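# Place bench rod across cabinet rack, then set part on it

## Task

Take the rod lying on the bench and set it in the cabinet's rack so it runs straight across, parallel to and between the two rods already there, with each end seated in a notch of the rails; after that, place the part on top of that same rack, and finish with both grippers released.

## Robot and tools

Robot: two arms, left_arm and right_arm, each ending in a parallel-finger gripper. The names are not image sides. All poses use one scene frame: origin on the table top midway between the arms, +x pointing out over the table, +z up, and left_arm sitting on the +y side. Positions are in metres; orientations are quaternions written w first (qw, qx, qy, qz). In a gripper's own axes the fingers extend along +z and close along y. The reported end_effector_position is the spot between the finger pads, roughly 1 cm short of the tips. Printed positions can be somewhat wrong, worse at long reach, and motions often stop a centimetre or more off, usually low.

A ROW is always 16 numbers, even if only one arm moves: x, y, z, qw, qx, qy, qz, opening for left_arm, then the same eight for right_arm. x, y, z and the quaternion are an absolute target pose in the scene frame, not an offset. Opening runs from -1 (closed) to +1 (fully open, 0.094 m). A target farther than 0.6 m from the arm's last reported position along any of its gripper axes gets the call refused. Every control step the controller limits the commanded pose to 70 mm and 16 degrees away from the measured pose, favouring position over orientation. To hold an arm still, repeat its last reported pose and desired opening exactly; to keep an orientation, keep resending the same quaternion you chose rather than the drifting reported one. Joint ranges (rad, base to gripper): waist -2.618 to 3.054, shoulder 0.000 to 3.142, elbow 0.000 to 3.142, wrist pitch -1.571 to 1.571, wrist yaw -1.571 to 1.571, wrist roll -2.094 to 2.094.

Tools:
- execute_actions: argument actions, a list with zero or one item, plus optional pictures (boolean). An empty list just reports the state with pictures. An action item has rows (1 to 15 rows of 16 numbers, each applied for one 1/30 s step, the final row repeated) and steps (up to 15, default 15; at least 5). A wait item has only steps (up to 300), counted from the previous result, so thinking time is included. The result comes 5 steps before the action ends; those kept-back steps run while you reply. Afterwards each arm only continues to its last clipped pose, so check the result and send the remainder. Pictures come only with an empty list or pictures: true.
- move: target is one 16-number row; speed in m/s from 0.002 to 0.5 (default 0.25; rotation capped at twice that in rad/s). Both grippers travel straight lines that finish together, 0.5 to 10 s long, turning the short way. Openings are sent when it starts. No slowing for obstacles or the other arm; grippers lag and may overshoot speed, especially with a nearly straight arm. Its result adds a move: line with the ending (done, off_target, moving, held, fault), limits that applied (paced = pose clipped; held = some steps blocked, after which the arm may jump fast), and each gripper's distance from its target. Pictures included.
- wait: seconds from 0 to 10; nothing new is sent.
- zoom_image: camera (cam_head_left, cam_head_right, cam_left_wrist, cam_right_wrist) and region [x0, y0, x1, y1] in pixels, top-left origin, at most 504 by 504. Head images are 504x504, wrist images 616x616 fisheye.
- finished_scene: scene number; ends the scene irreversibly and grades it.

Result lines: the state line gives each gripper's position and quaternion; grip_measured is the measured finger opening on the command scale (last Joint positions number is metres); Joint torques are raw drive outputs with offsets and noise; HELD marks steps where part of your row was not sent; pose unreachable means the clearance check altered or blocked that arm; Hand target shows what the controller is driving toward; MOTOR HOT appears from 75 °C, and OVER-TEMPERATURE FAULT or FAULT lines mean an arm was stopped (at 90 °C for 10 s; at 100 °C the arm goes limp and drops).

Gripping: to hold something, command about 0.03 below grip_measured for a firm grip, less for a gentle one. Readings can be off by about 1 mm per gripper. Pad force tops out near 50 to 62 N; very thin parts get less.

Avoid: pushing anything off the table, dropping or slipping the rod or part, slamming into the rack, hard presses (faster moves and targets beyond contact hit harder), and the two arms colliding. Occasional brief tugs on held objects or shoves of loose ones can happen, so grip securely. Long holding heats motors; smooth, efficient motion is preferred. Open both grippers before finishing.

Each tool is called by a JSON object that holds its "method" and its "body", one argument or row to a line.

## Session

{"method": "execute_actions", "body": {
  "actions": []
}}

Scene clock: 0.00 s of 5400.00 s.
left_arm: end_effector_position=(+0.2290, +0.5859, +0.2217) grip_measured=+1.000 end_effector_quat_wxyz=(-0.324, +0.748, -0.558, +0.155) | right_arm: end_effector_position=(+0.4920, -0.0535, +0.1256) grip_measured=+1.000 end_effector_quat_wxyz=(+0.388, -0.387, +0.787, -0.285)
Joint positions: left_arm=[ 1.272  1.68   1.556 -0.807  0.391 -0.903  0.094] | right_arm=[ 0.678  2.081  1.539 -0.299  0.766 -0.431  0.094]
Joint velocities: left_arm=[-0.002  0.002 -0.017  0.037 -0.037  0.022  0.   ] | right_arm=[ 0.022 -0.012 -0.007 -0.051 -0.007  0.007  0.   ]
Joint torques (N m, as the arm reports them, + toward a larger angle): no reading
Hand target (left_arm): +0.230, +0.587, +0.232; -0.337, +0.741, -0.560, +0.153
Hand target (right_arm): +0.494, -0.053, +0.138; +0.400, -0.376, +0.786, -0.283

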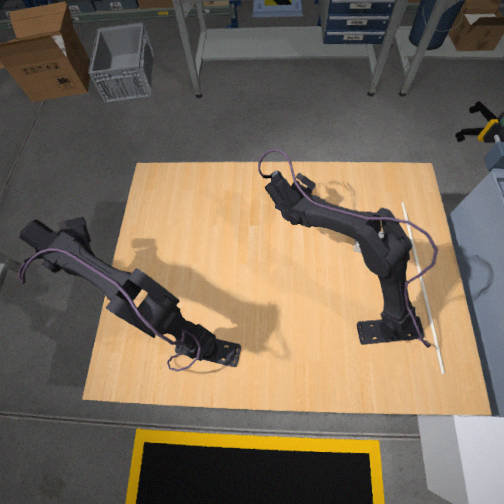

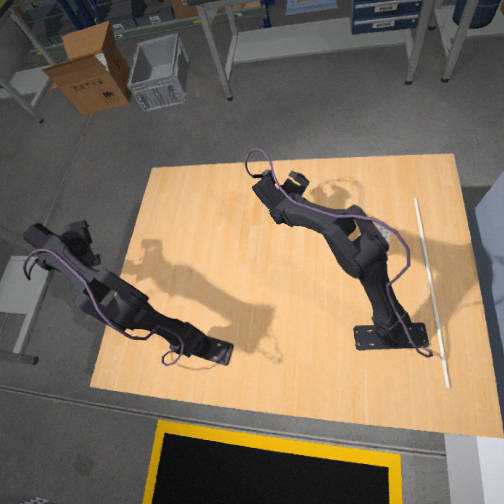

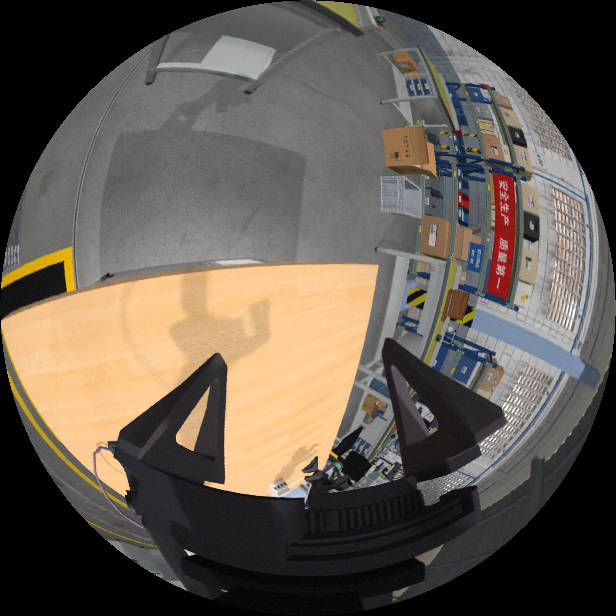

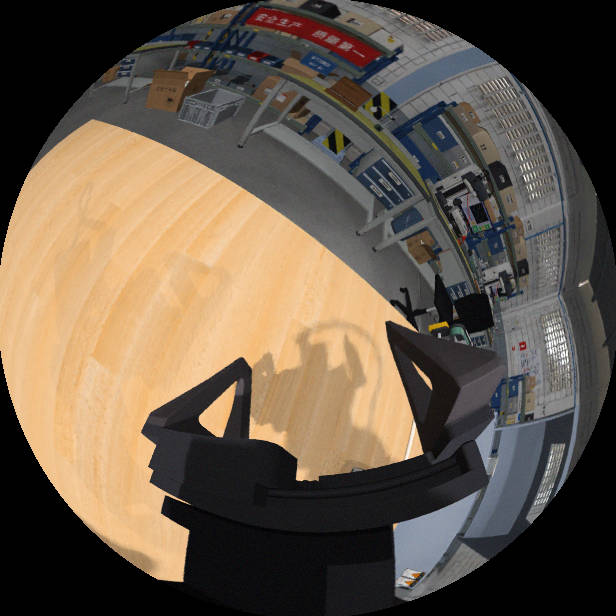

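{"method": "move", "body": {
  "target": [0.229,0.5859,0.2217,-0.324,0.748,-0.558,0.155,1,0.12,-0.62,0.42,0.27,0.653,0.653,-0.27,1],
  "speed": 0.4
}}

Scene clock: 3.80 s of 5400.00 s.
left_arm: end_effector_position=(+0.2290, +0.5859, +0.2217) grip_measured=+1.000 end_effector_quat_wxyz=(-0.324, +0.748, -0.558, +0.155) | right_arm: end_effector_position=(+0.1123, -0.6106, +0.4123) grip_measured=+1.000 end_effector_quat_wxyz=(+0.277, +0.651, +0.653, -0.271)
Joint positions: left_arm=[ 1.272  1.68   1.556 -0.807  0.391 -0.903  0.094] | right_arm=[-1.219  1.404  2.147 -1.571  0.317  0.336  0.094]
Joint velocities: left_arm=[-0.007 -0.012 -0.007  0.051 -0.037 -0.022  0.   ] | right_arm=[ 0.007 -0.012 -0.007  0.037  0.051  0.007  0.   ]
Joint torques (N m, as the arm reports them, + toward a larger angle): left_arm=[ 0.06 -8.03  8.08  0.98  0.18  0.01] | right_arm=[-0.88 -2.92  6.28  0.99  0.02 -0.05]
Hand target (left_arm): +0.229, +0.586, +0.222; -0.324, +0.748, -0.558, +0.155
Hand target (right_arm): +0.109, -0.608, +0.417; +0.278, +0.650, +0.653, -0.273
Off the commanded pose (left_arm): 0.000 m, 0 deg.
Off the commanded pose (right_arm): 0.014 m, 1 deg.
joint sent to its limit (right arm) — the command would take joint 4 (wrist pitch) past its lower limit, so that joint was sent only as far as its limit.
Kept back: nothing.
move: off_target (right_arm)

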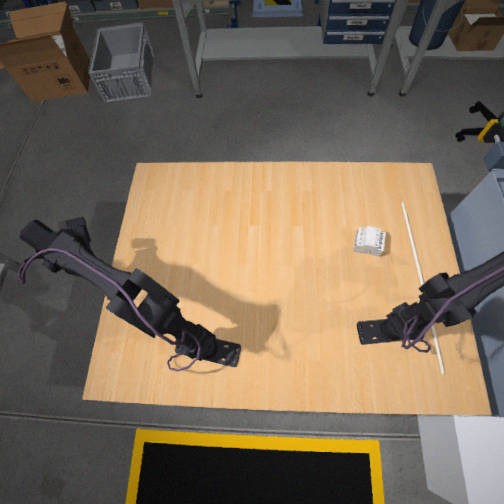

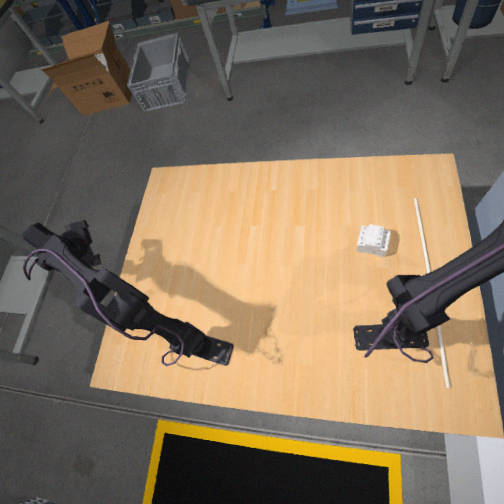

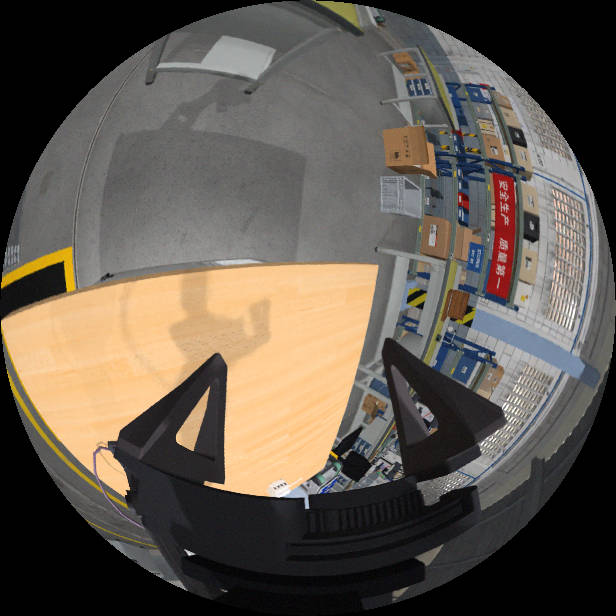

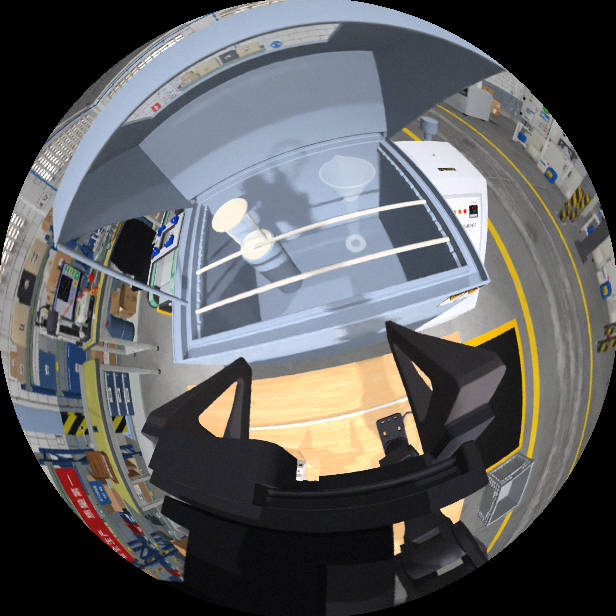

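{"method": "move", "body": {
  "target": [0.229,0.5859,0.2217,-0.324,0.748,-0.558,0.155,1,0.18,-0.40,0.12,0,0,1,0,0.3],
  "speed": 0.3
}}

Scene clock: 7.73 s of 5400.00 s.
left_arm: end_effector_position=(+0.2290, +0.5859, +0.2217) grip_measured=+1.000 end_effector_quat_wxyz=(-0.324, +0.748, -0.558, +0.155) | right_arm: end_effector_position=(+0.1781, -0.4064, +0.1238) grip_measured=+0.302 end_effector_quat_wxyz=(-0.006, +0.009, +1.000, -0.003)
Joint positions: left_arm=[ 1.272  1.68   1.556 -0.807  0.391 -0.903  0.094] | right_arm=[-0.559  1.131  0.949 -1.397  0.011 -0.429  0.061]
Joint velocities: left_arm=[ 0.007  0.002  0.007  0.007 -0.022 -0.022  0.   ] | right_arm=[-0.012  0.012 -0.007  0.051  0.007 -0.007  0.001]
Joint torques (N m, as the arm reports them, + toward a larger angle): left_arm=[ 0.08 -8.03  8.05  0.97  0.18  0.02] | right_arm=[ 0.67 -1.5   5.31  0.3  -0.17 -0.08]
Hand target (left_arm): +0.229, +0.586, +0.222; -0.324, +0.748, -0.558, +0.155
Hand target (right_arm): +0.184, -0.405, +0.122; +0.001, -0.000, +1.000, -0.000
Off the commanded pose (left_arm): 0.000 m, 0 deg.
Off the commanded pose (right_arm): 0.008 m, 1 deg.
Kept back: nothing.
move: done

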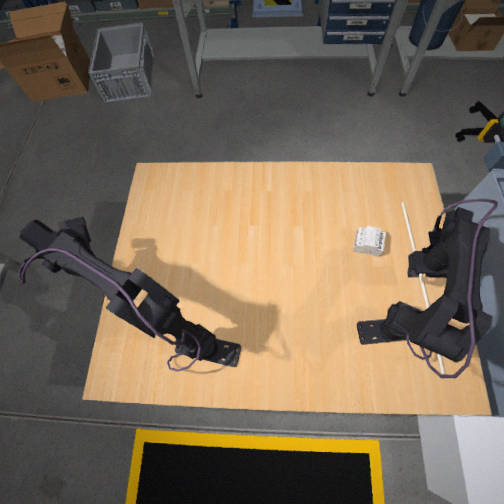

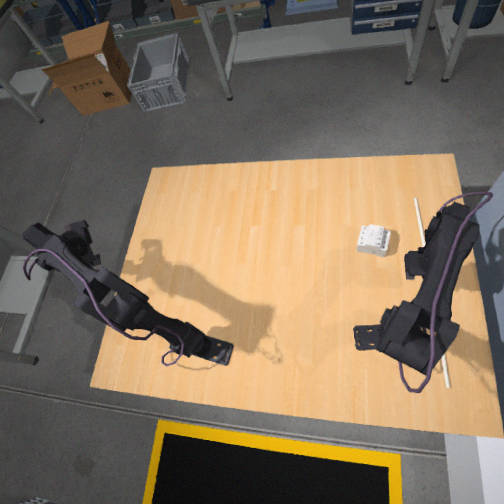

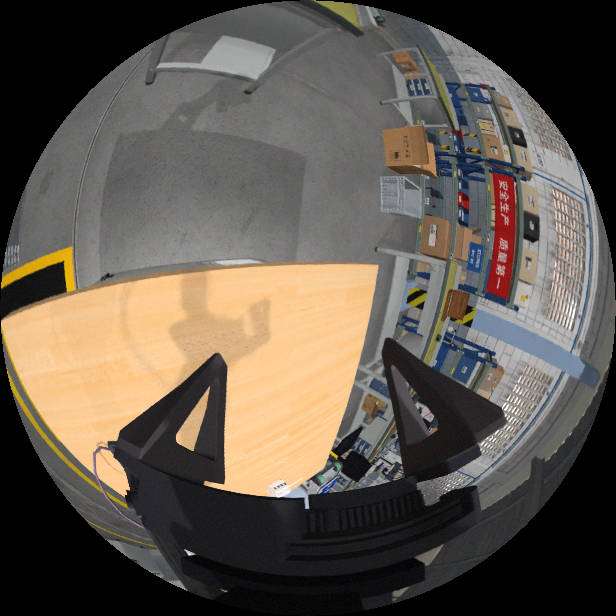

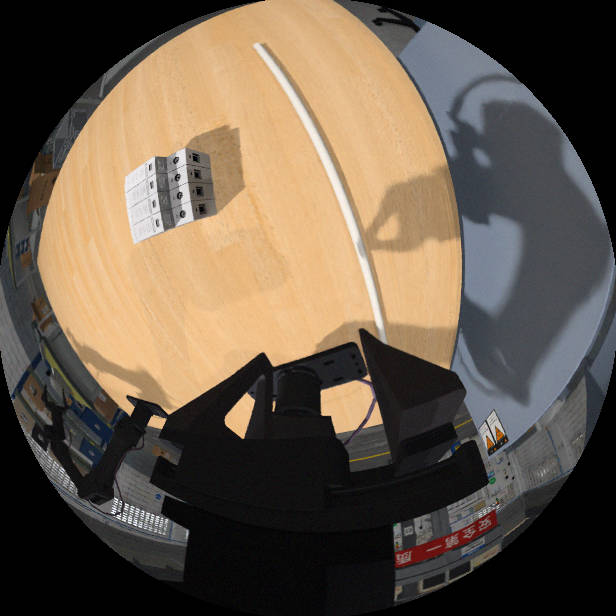

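{"method": "move", "body": {
  "target": [0.229,0.5859,0.2217,-0.324,0.748,-0.558,0.155,1,0.18,-0.455,0.05,0,-0.02,1,0,0.3],
  "speed": 0.2
}}

Scene clock: 9.13 s of 5400.00 s.
left_arm: end_effector_position=(+0.2290, +0.5859, +0.2217) grip_measured=+1.000 end_effector_quat_wxyz=(-0.324, +0.748, -0.558, +0.155) | right_arm: end_effector_position=(+0.1788, -0.4542, +0.0543) grip_measured=+0.302 end_effector_quat_wxyz=(-0.004, -0.020, +1.000, -0.004)
Joint positions: left_arm=[ 1.272  1.68   1.556 -0.807  0.391 -0.903  0.094] | right_arm=[-0.793  1.268  0.755 -1.059  0.012 -0.723  0.061]
Joint velocities: left_arm=[-0.007 -0.002 -0.007 -0.007 -0.022 -0.022  0.   ] | right_arm=[ 0.002  0.012 -0.007  0.095  0.066 -0.11  -0.001]
Joint torques (N m, as the arm reports them, + toward a larger angle): left_arm=[ 0.05 -8.06  8.07  0.97  0.18  0.01] | right_arm=[-1.06 -2.28  5.22  0.28 -0.16 -0.07]
Hand target (left_arm): +0.229, +0.586, +0.222; -0.324, +0.748, -0.558, +0.155
Hand target (right_arm): +0.180, -0.455, +0.050; -0.000, -0.020, +1.000, -0.000
Off the commanded pose (left_arm): 0.000 m, 0 deg.
Off the commanded pose (right_arm): 0.005 m, 1 deg.
Kept back: nothing.
move: done

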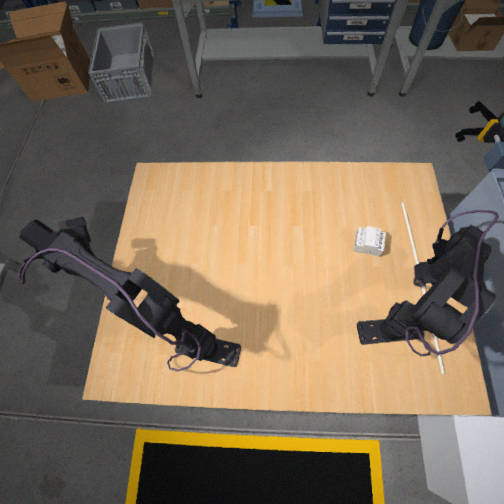

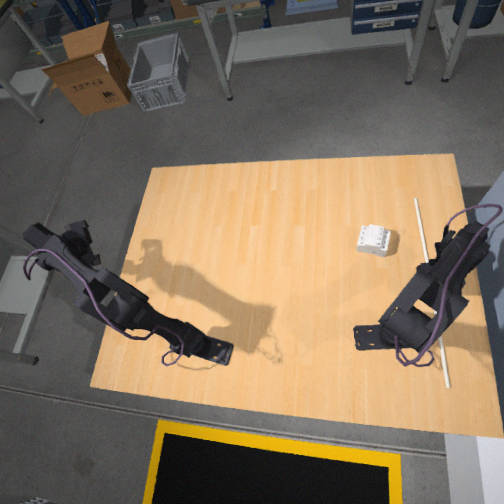

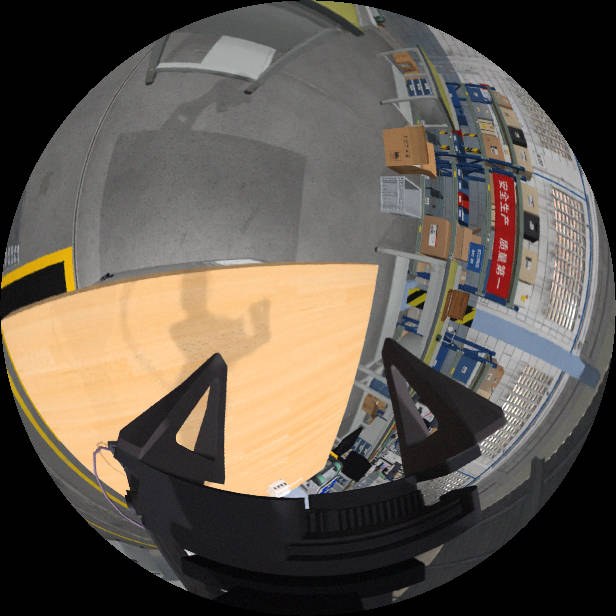

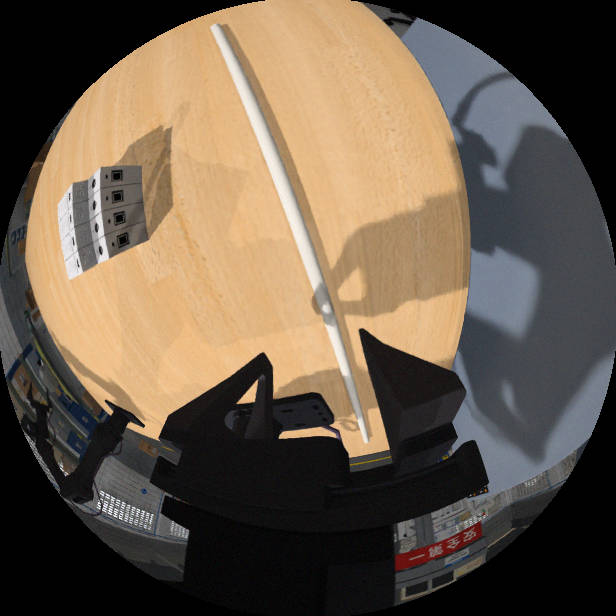

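{"method": "move", "body": {
  "target": [0.229,0.5859,0.2217,-0.324,0.748,-0.558,0.155,1,0.18,-0.463,0.008,0,-0.05,1,0,0.3],
  "speed": 0.06
}}

Scene clock: 10.43 s of 5400.00 s.
left_arm: end_effector_position=(+0.2290, +0.5859, +0.2217) grip_measured=+1.000 end_effector_quat_wxyz=(-0.324, +0.748, -0.558, +0.155) | right_arm: end_effector_position=(+0.1758, -0.4593, +0.0131) grip_measured=+0.302 end_effector_quat_wxyz=(-0.012, -0.048, +0.999, +0.003)
Joint positions: left_arm=[ 1.272  1.68   1.556 -0.807  0.391 -0.903  0.094] | right_arm=[-0.825  1.365  0.649 -0.876  0.011 -0.81   0.061]
Joint velocities: left_arm=[-0.017 -0.007 -0.017 -0.095 -0.037 -0.051  0.   ] | right_arm=[ 0.007 -0.002 -0.017 -0.007 -0.007  0.022  0.001]
Joint torques (N m, as the arm reports them, + toward a larger angle): left_arm=[ 0.09 -8.02  8.04  0.97  0.19  0.01] | right_arm=[-1.23 -2.75  4.48  0.46 -0.16 -0.16]
Hand target (left_arm): +0.229, +0.586, +0.222; -0.324, +0.748, -0.558, +0.155
Hand target (right_arm): +0.180, -0.463, +0.008; -0.000, -0.050, +0.999, -0.000
Off the commanded pose (left_arm): 0.000 m, 0 deg.
Off the commanded pose (right_arm): 0.008 m, 1 deg.
Kept back: nothing.
move: done

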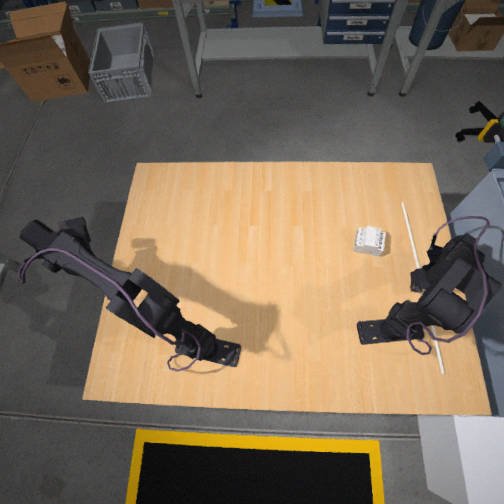

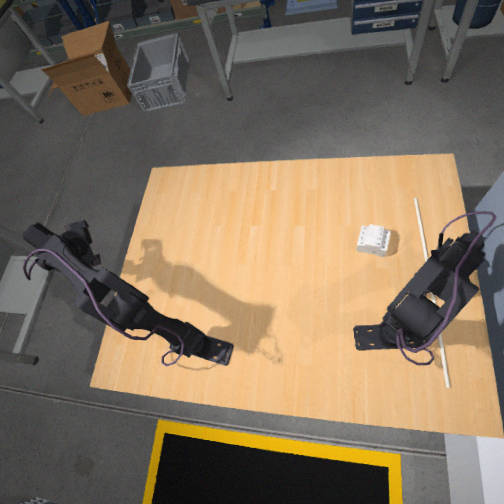

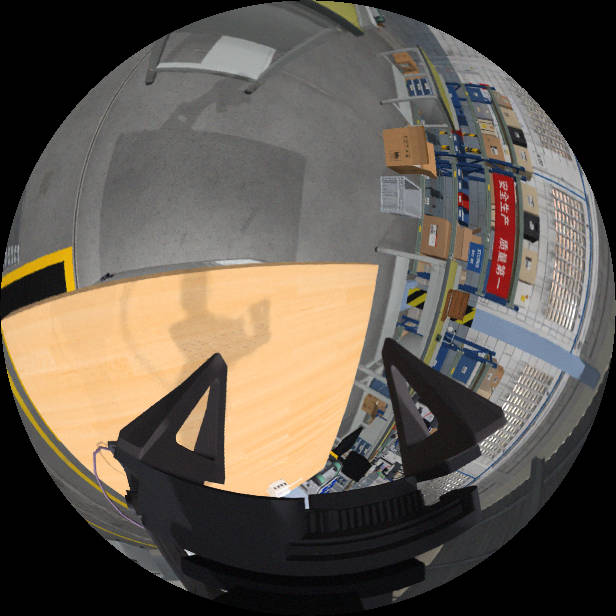

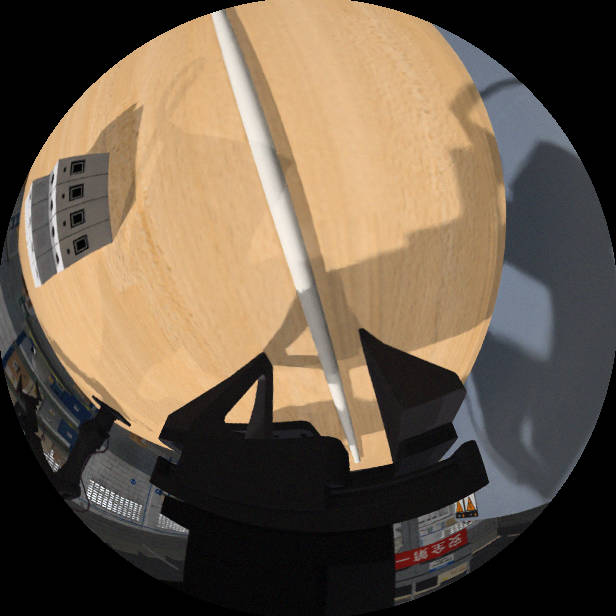

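{"method": "move", "body": {
  "target": [0.229,0.5859,0.2217,-0.324,0.748,-0.558,0.155,1,0.18,-0.465,0.008,0,-0.06,1,0,-0.86],
  "speed": 0.06
}}

{"method": "move", "body": {
  "target": [0.229,0.5859,0.2217,-0.324,0.748,-0.558,0.155,1,0.18,-0.49,0.2,0,0,0.97,-0.25,-0.86],
  "speed": 0.2
}}

Scene clock: 11.40 s of 5400.00 s.
left_arm: end_effector_position=(+0.2290, +0.5859, +0.2217) grip_measured=+1.000 end_effector_quat_wxyz=(-0.324, +0.748, -0.558, +0.155) | right_arm: end_effector_position=(+0.1786, -0.4643, +0.0131) grip_measured=-0.817 end_effector_quat_wxyz=(-0.004, -0.059, +0.998, -0.004)
Joint positions: left_arm=[ 1.272  1.68   1.556 -0.807  0.391 -0.903  0.094] | right_arm=[-0.835  1.365  0.649 -0.854  0.012 -0.842  0.009]
Joint velocities: left_arm=[ 0.002  0.002 -0.017 -0.007 -0.125 -0.037  0.   ] | right_arm=[-0.012 -0.012 -0.007 -0.051 -0.037 -0.037 -0.001]
Joint torques (N m, as the arm reports them, + toward a larger angle): left_arm=[ 0.06 -8.01  8.04  0.98  0.19  0.01] | right_arm=[-0.92 -2.29  4.58  0.35 -0.15 -0.19]
Hand target (left_arm): +0.229, +0.586, +0.222; -0.324, +0.748, -0.558, +0.155
Hand target (right_arm): +0.180, -0.465, +0.008; -0.000, -0.060, +0.998, -0.000
Off the commanded pose (left_arm): 0.000 m, 0 deg.
Off the commanded pose (right_arm): 0.005 m, 1 deg.
Kept back: nothing.
move: done

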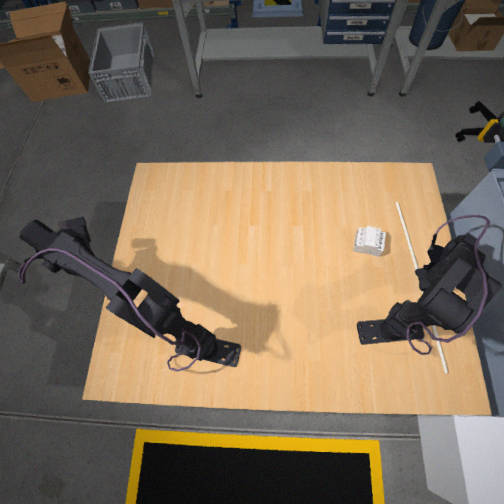

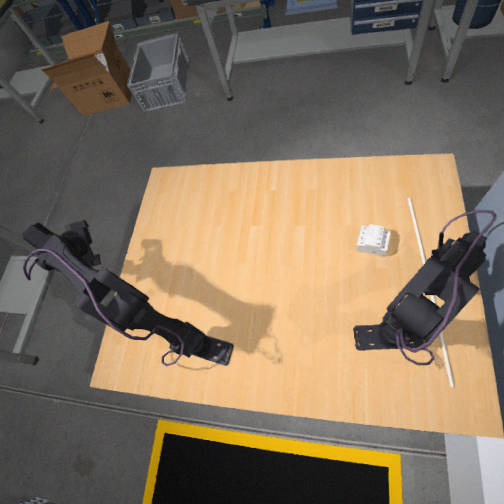

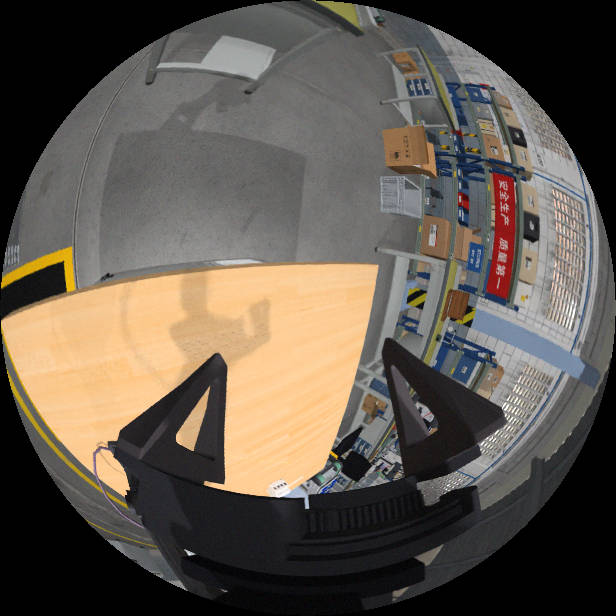

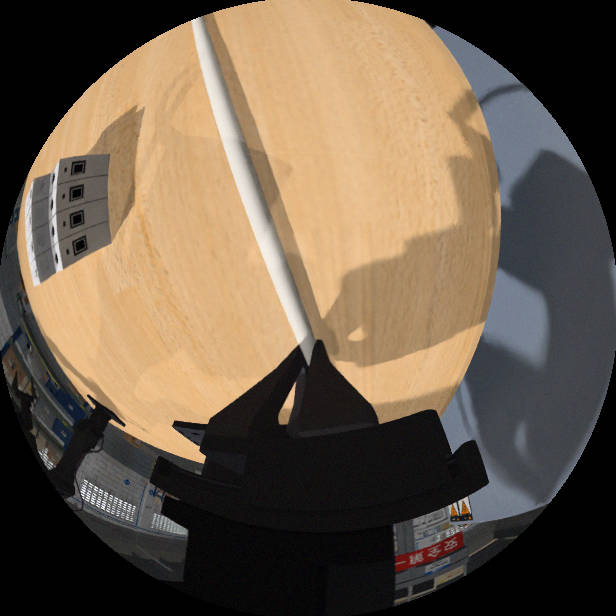

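Scene clock: 13.30 s of 5400.00 s.
left_arm: end_effector_position=(+0.2290, +0.5859, +0.2217) grip_measured=+1.000 end_effector_quat_wxyz=(-0.324, +0.748, -0.558, +0.155) | right_arm: end_effector_position=(+0.1762, -0.4868, +0.1863) grip_measured=-0.817 end_effector_quat_wxyz=(-0.016, -0.009, +0.973, -0.231)
Joint positions: left_arm=[ 1.272  1.68   1.556 -0.807  0.391 -0.903  0.094] | right_arm=[-0.564  1.106  1.105 -1.379  0.43  -0.512  0.009]
Joint velocities: left_arm=[ 0.002 -0.002 -0.002  0.022 -0.066  0.037  0.   ] | right_arm=[ 0.022  0.002 -0.007  0.007  0.037 -0.007 -0.   ]
Joint torques (N m, as the arm reports them, + toward a larger angle): left_arm=[ 0.09 -8.04  8.05  0.97  0.19  0.01] | right_arm=[ 0.73 -3.57  8.42  0.32  0.38  0.12]
Hand target (left_arm): +0.229, +0.586, +0.222; -0.324, +0.748, -0.558, +0.155
Hand target (right_arm): +0.177, -0.489, +0.199; -0.001, -0.000, +0.968, -0.250
Off the commanded pose (left_arm): 0.000 m, 0 deg.
Off the commanded pose (right_arm): 0.015 m, 3 deg.
Kept back: nothing.
move: off_target (right_arm)

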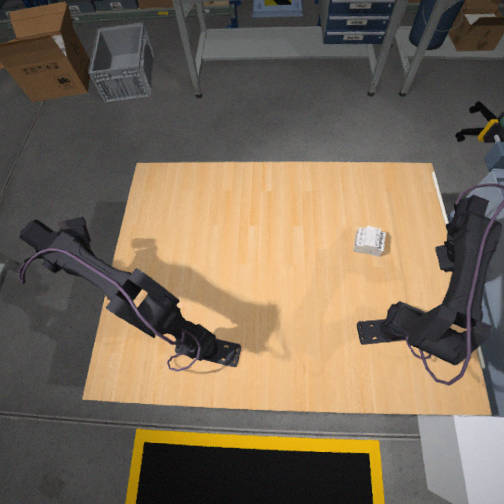

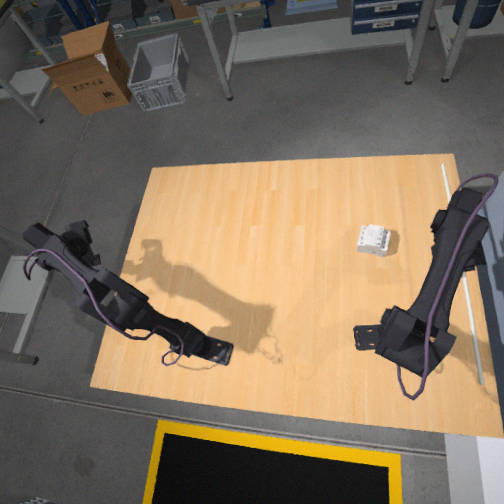

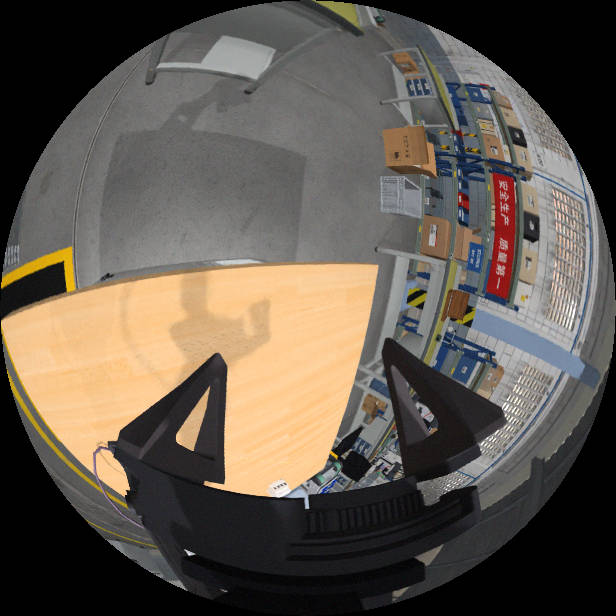

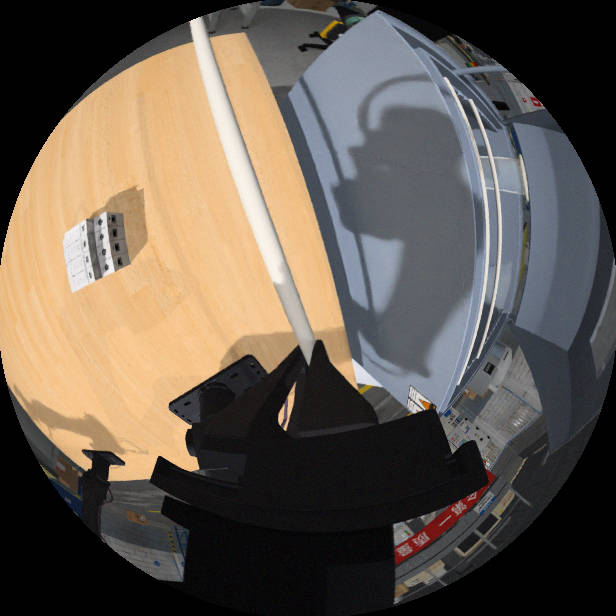

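{"method": "move", "body": {
  "target": [0.35,0.2,0.4,0.6,0.05,0.79,-0.05,1,0.12,-0.54,0.33,0,0,0.92,-0.39,-0.86],
  "speed": 0.3
}}

{"method": "move", "body": {
  "target": [0.33,-0.15,0.45,0.5,0.45,0.65,-0.35,1,0.12,-0.68,0.32,0,0,0.92,-0.39,-0.86],
  "speed": 0.25
}}

Scene clock: 17.70 s of 5400.00 s.
left_arm: end_effector_position=(+0.3498, +0.2049, +0.3872) grip_measured=+1.000 end_effector_quat_wxyz=(+0.595, +0.041, +0.801, -0.053) | right_arm: end_effector_position=(+0.1278, -0.5347, +0.3126) grip_measured=-0.817 end_effector_quat_wxyz=(-0.004, -0.020, +0.932, -0.363)
Joint positions: left_arm=[ 0.185  1.163  1.321 -0.451  0.134  0.004  0.094] | right_arm=[-0.827  1.035  1.473 -1.462  0.53  -0.91   0.009]
Joint velocities: left_arm=[-0.002 -0.017 -0.017  0.022  0.007 -0.007  0.   ] | right_arm=[ 0.002 -0.007  0.002 -0.007  0.095  0.037  0.   ]
Joint torques (N m, as the arm reports them, + toward a larger angle): left_arm=[-0.61 -2.71 10.76  1.5  -0.02  0.09] | right_arm=[-1.05 -2.24  7.71  0.9   0.61  0.05]
Hand target (left_arm): +0.352, +0.202, +0.399; +0.606, +0.048, +0.793, -0.049
Hand target (right_arm): +0.118, -0.537, +0.329; -0.000, +0.000, +0.921, -0.390
Off the commanded pose (left_arm): 0.014 m, 2 deg.
Off the commanded pose (right_arm): 0.020 m, 4 deg.
Kept back: nothing.
move: off_target (left_arm, right_arm)

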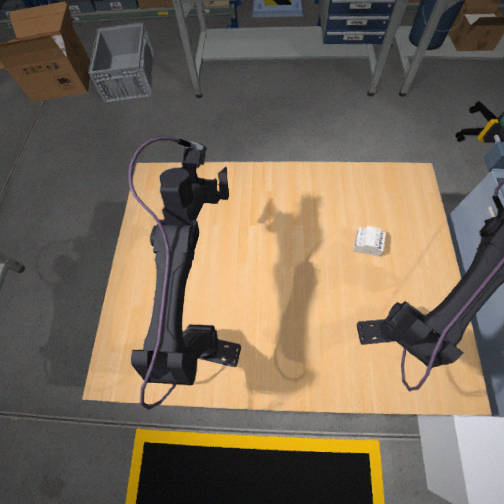

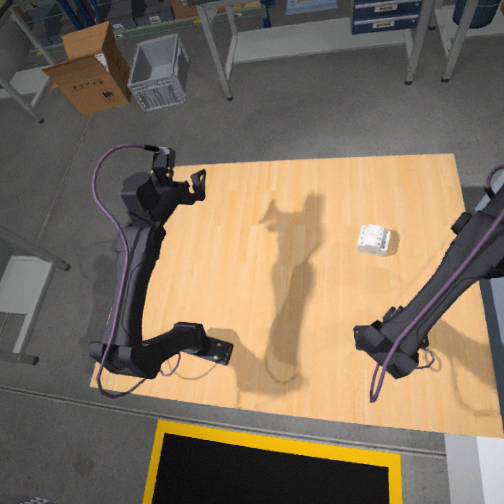

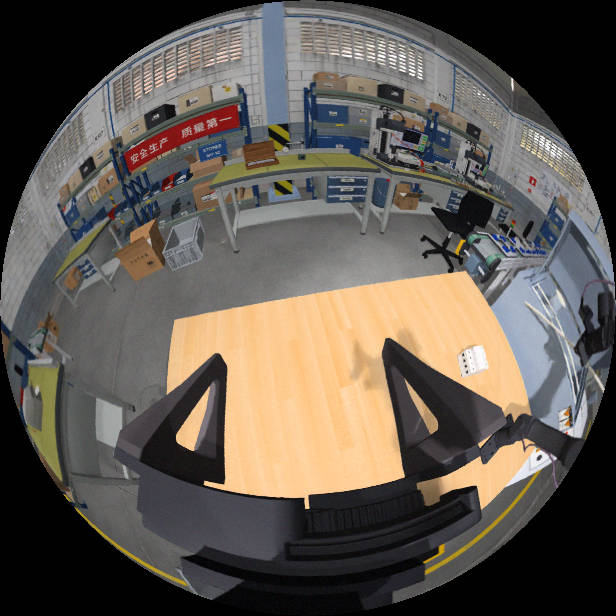

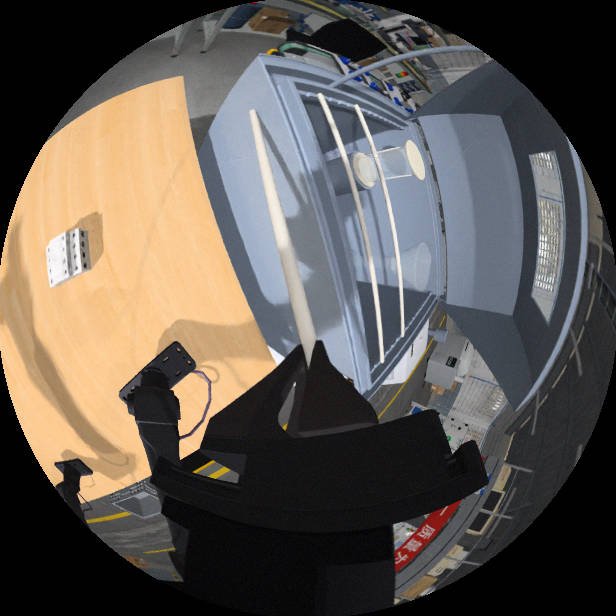

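Scene clock: 20.53 s of 5400.00 s.
left_arm: end_effector_position=(+0.3405, -0.1450, +0.4442) grip_measured=+1.000 end_effector_quat_wxyz=(+0.506, +0.440, +0.655, -0.349) | right_arm: end_effector_position=(+0.1186, -0.6686, +0.3043) grip_measured=-0.817 end_effector_quat_wxyz=(-0.012, -0.015, +0.932, -0.363)
Joint positions: left_arm=[-0.415  1.871  2.206 -0.631  0.576  0.151  0.094] | right_arm=[-1.308  1.328  1.558 -1.097  0.26  -1.325  0.009]
Joint velocities: left_arm=[-0.007 -0.007  0.007 -0.095  0.037  0.007  0.   ] | right_arm=[-0.002  0.007 -0.002 -0.022 -0.007 -0.081 -0.   ]
Joint torques (N m, as the arm reports them, + toward a larger angle): left_arm=[-0.48 -9.09 10.06  1.26  0.23  0.09] | right_arm=[-1.16 -4.18  8.71  1.33  0.06  0.16]
Hand target (left_arm): +0.334, -0.147, +0.451; +0.507, +0.448, +0.646, -0.353
Hand target (right_arm): +0.119, -0.678, +0.321; +0.000, -0.000, +0.921, -0.390
Off the commanded pose (left_arm): 0.013 m, 1 deg.
Off the commanded pose (right_arm): 0.019 m, 4 deg.
Kept back: nothing.
move: off_target (left_arm, right_arm)

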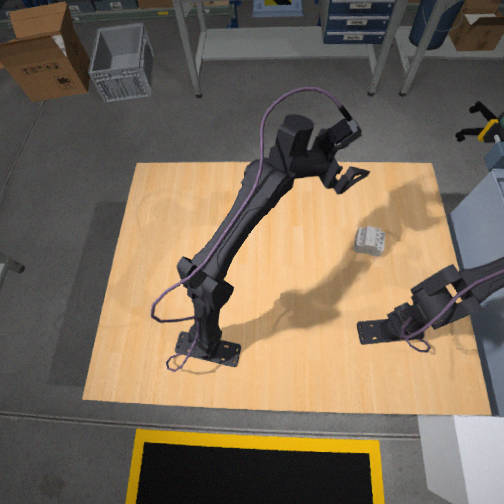

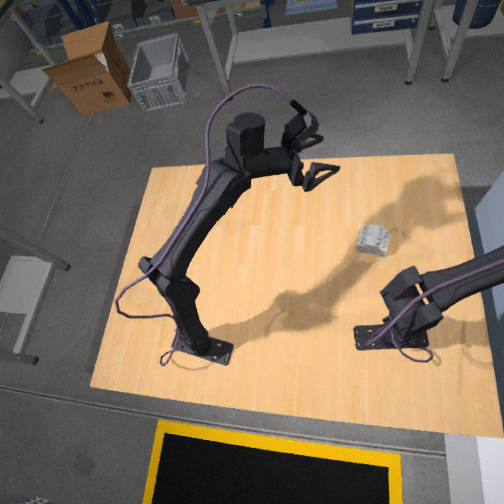

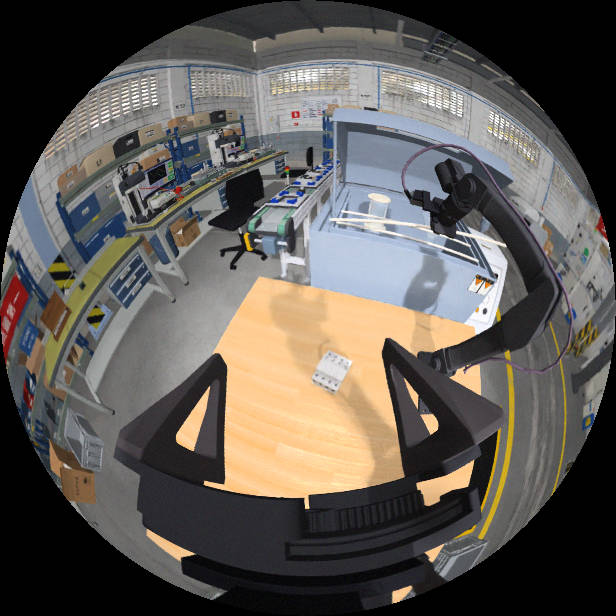

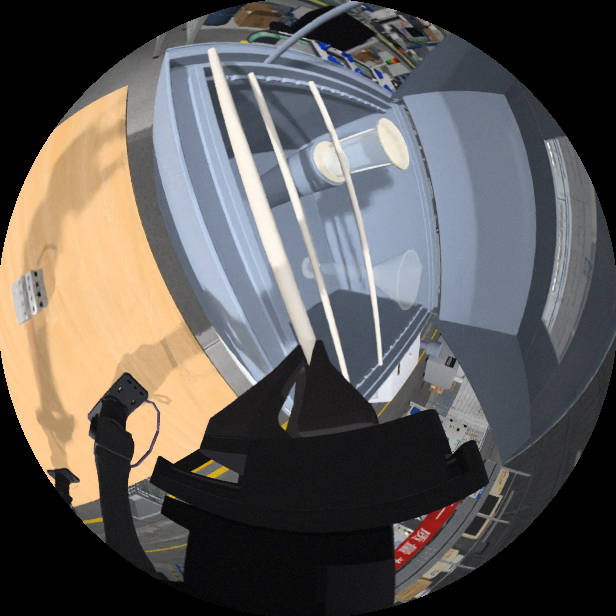

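{"method": "move", "body": {
  "target": [0.33,-0.15,0.45,0.5,0.45,0.65,-0.35,1,0.14,-0.74,0.30,0.08,-0.02,0.917,-0.39,-0.88],
  "speed": 0.1
}}

{"method": "zoom_image", "body": {
  "camera": "cam_left_wrist",
  "region": [300,150,530,300]
}}

Scene clock: 22.47 s of 5400.00 s.
left_arm: end_effector_position=(+0.3339, -0.1460, +0.4459) grip_measured=+1.000 end_effector_quat_wxyz=(+0.499, +0.443, +0.656, -0.351) | right_arm: end_effector_position=(+0.1372, -0.7302, +0.2813) grip_measured=-0.817 end_effector_quat_wxyz=(+0.066, -0.021, +0.930, -0.361)
Joint positions: left_arm=[-0.424  1.871  2.229 -0.667  0.576  0.154  0.094] | right_arm=[-1.416  1.484  1.571 -0.907  0.042 -1.367  0.009]
Joint velocities: left_arm=[-0.007  0.002  0.007 -0.037  0.022  0.037  0.   ] | right_arm=[-0.012  0.007  0.017  0.007 -0.022 -0.007  0.001]
Joint torques (N m, as the arm reports them, + toward a larger angle): left_arm=[-0.69 -8.43  9.85  1.25  0.12  0.1 ] | right_arm=[-0.77 -6.85  9.07  1.38 -0.15 -0.05]
Hand target (left_arm): +0.330, -0.150, +0.450; +0.501, +0.450, +0.651, -0.351
Hand target (right_arm): +0.139, -0.739, +0.301; +0.080, -0.020, +0.917, -0.391
Off the commanded pose (left_arm): 0.007 m, 1 deg.
Off the commanded pose (right_arm): 0.021 m, 4 deg.
Kept back: nothing.
move: off_target (right_arm)

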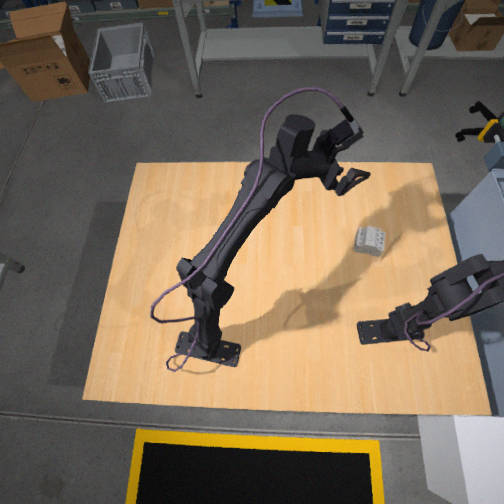

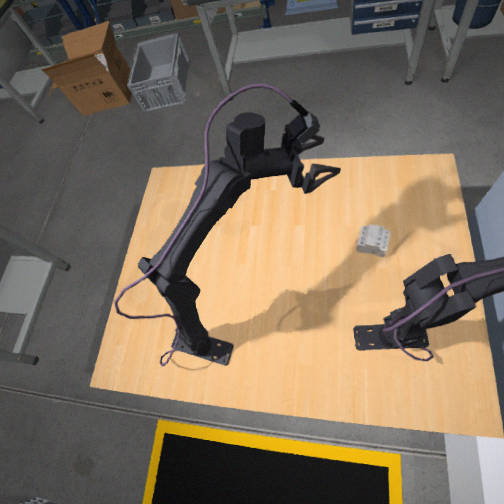

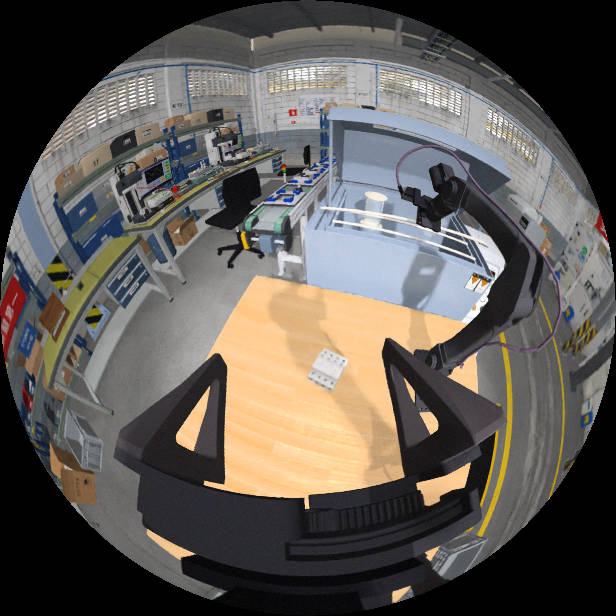

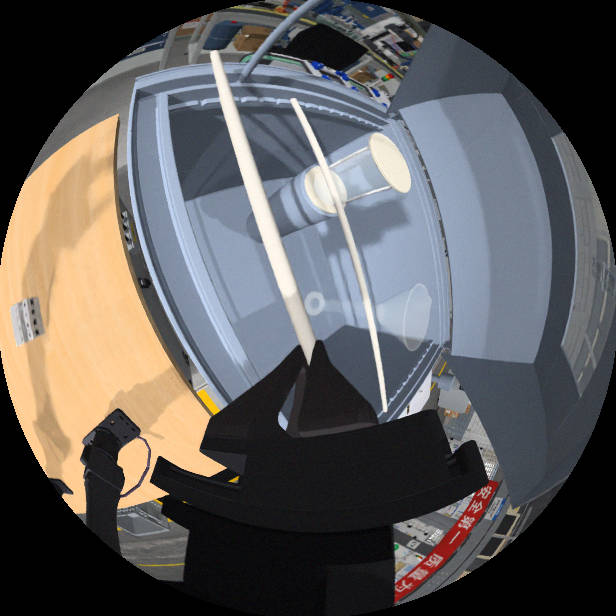

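Region (300, 150, 530, 300) of cam_left_wrist's 616x616 image, scaled by 2.191, with more detail than that image has; it fills the top 329 rows of this view, and the rest is white.

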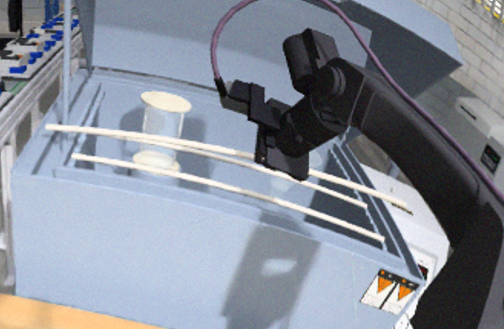

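{"method": "move", "body": {
  "target": [0.33,-0.15,0.45,0.5,0.45,0.65,-0.35,1,0.11,-0.825,0.30,0.08,-0.02,0.91,-0.41,-0.88],
  "speed": 0.08
}}

{"method": "zoom_image", "body": {
  "camera": "cam_left_wrist",
  "region": [300,150,530,300]
}}

Scene clock: 24.57 s of 5400.00 s.
left_arm: end_effector_position=(+0.3339, -0.1460, +0.4458) grip_measured=+1.000 end_effector_quat_wxyz=(+0.499, +0.444, +0.656, -0.351) | right_arm: end_effector_position=(+0.1092, -0.8143, +0.2811) grip_measured=-0.817 end_effector_quat_wxyz=(+0.070, -0.028, +0.922, -0.380)
Joint positions: left_arm=[-0.424  1.871  2.229 -0.667  0.576  0.154  0.094] | right_arm=[-1.556  1.743  1.813 -0.848 -0.063 -1.481  0.009]
Joint velocities: left_arm=[ 0.002  0.002 -0.017  0.066 -0.007  0.007  0.   ] | right_arm=[-0.012 -0.002 -0.007  0.037 -0.022 -0.051  0.   ]
Joint torques (N m, as the arm reports them, + toward a larger angle): left_arm=[-0.7  -8.41  9.94  1.26  0.12  0.09] | right_arm=[-0.69 -9.9   9.44  1.48 -0.12  0.18]
Hand target (left_arm): +0.330, -0.150, +0.450; +0.501, +0.450, +0.651, -0.351
Hand target (right_arm): +0.109, -0.823, +0.301; +0.080, -0.020, +0.909, -0.410
Off the commanded pose (left_arm): 0.007 m, 1 deg.
Off the commanded pose (right_arm): 0.022 m, 4 deg.
Kept back: nothing.
move: off_target (right_arm)

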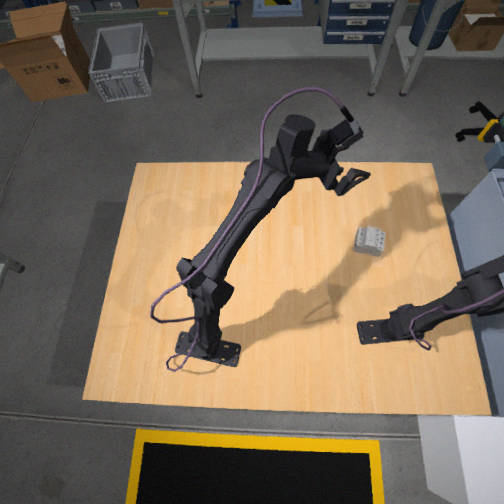

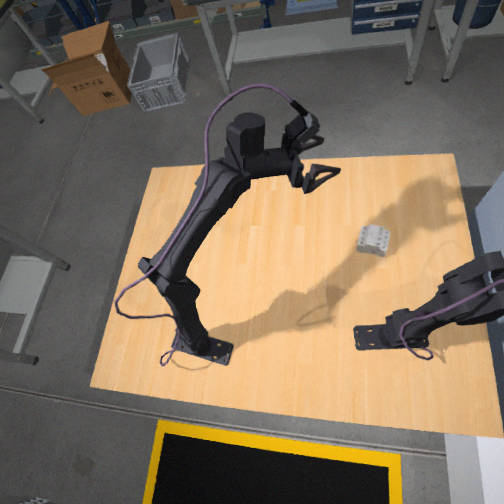

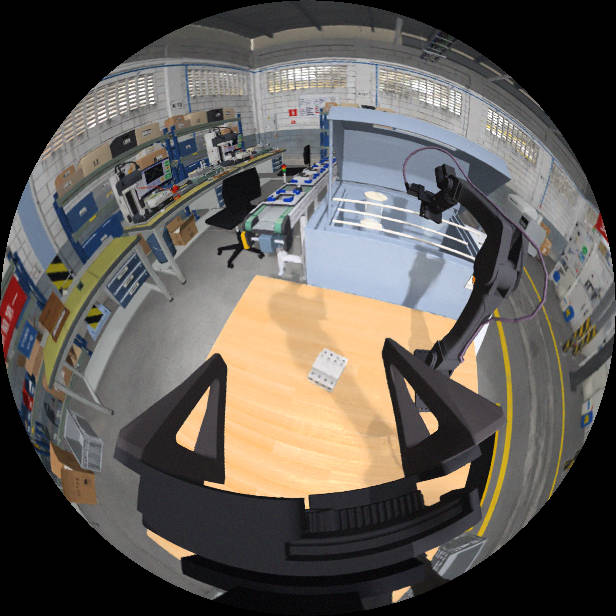

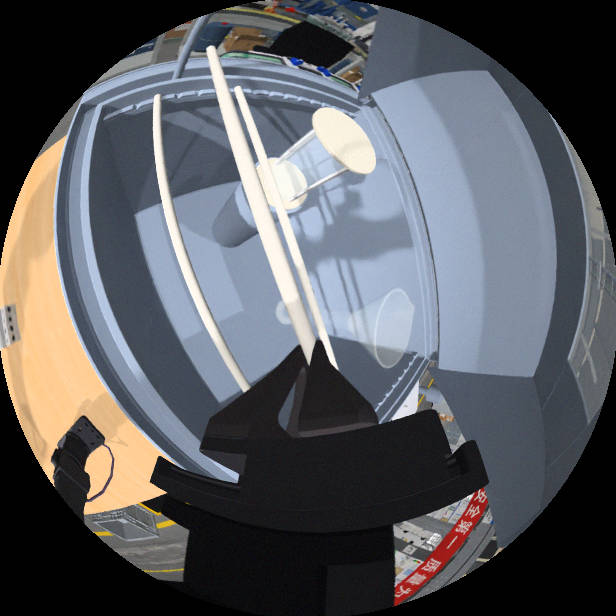

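Region (300, 150, 530, 300) of cam_left_wrist's 616x616 image, scaled by 2.191, with more detail than that image has; it fills the top 329 rows of this view, and the rest is white.

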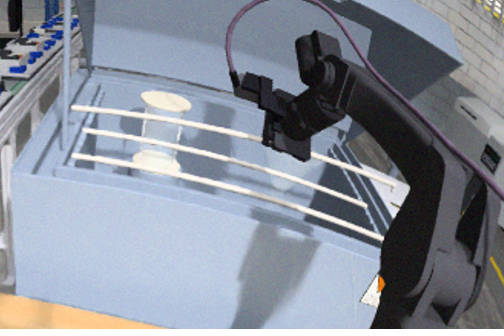

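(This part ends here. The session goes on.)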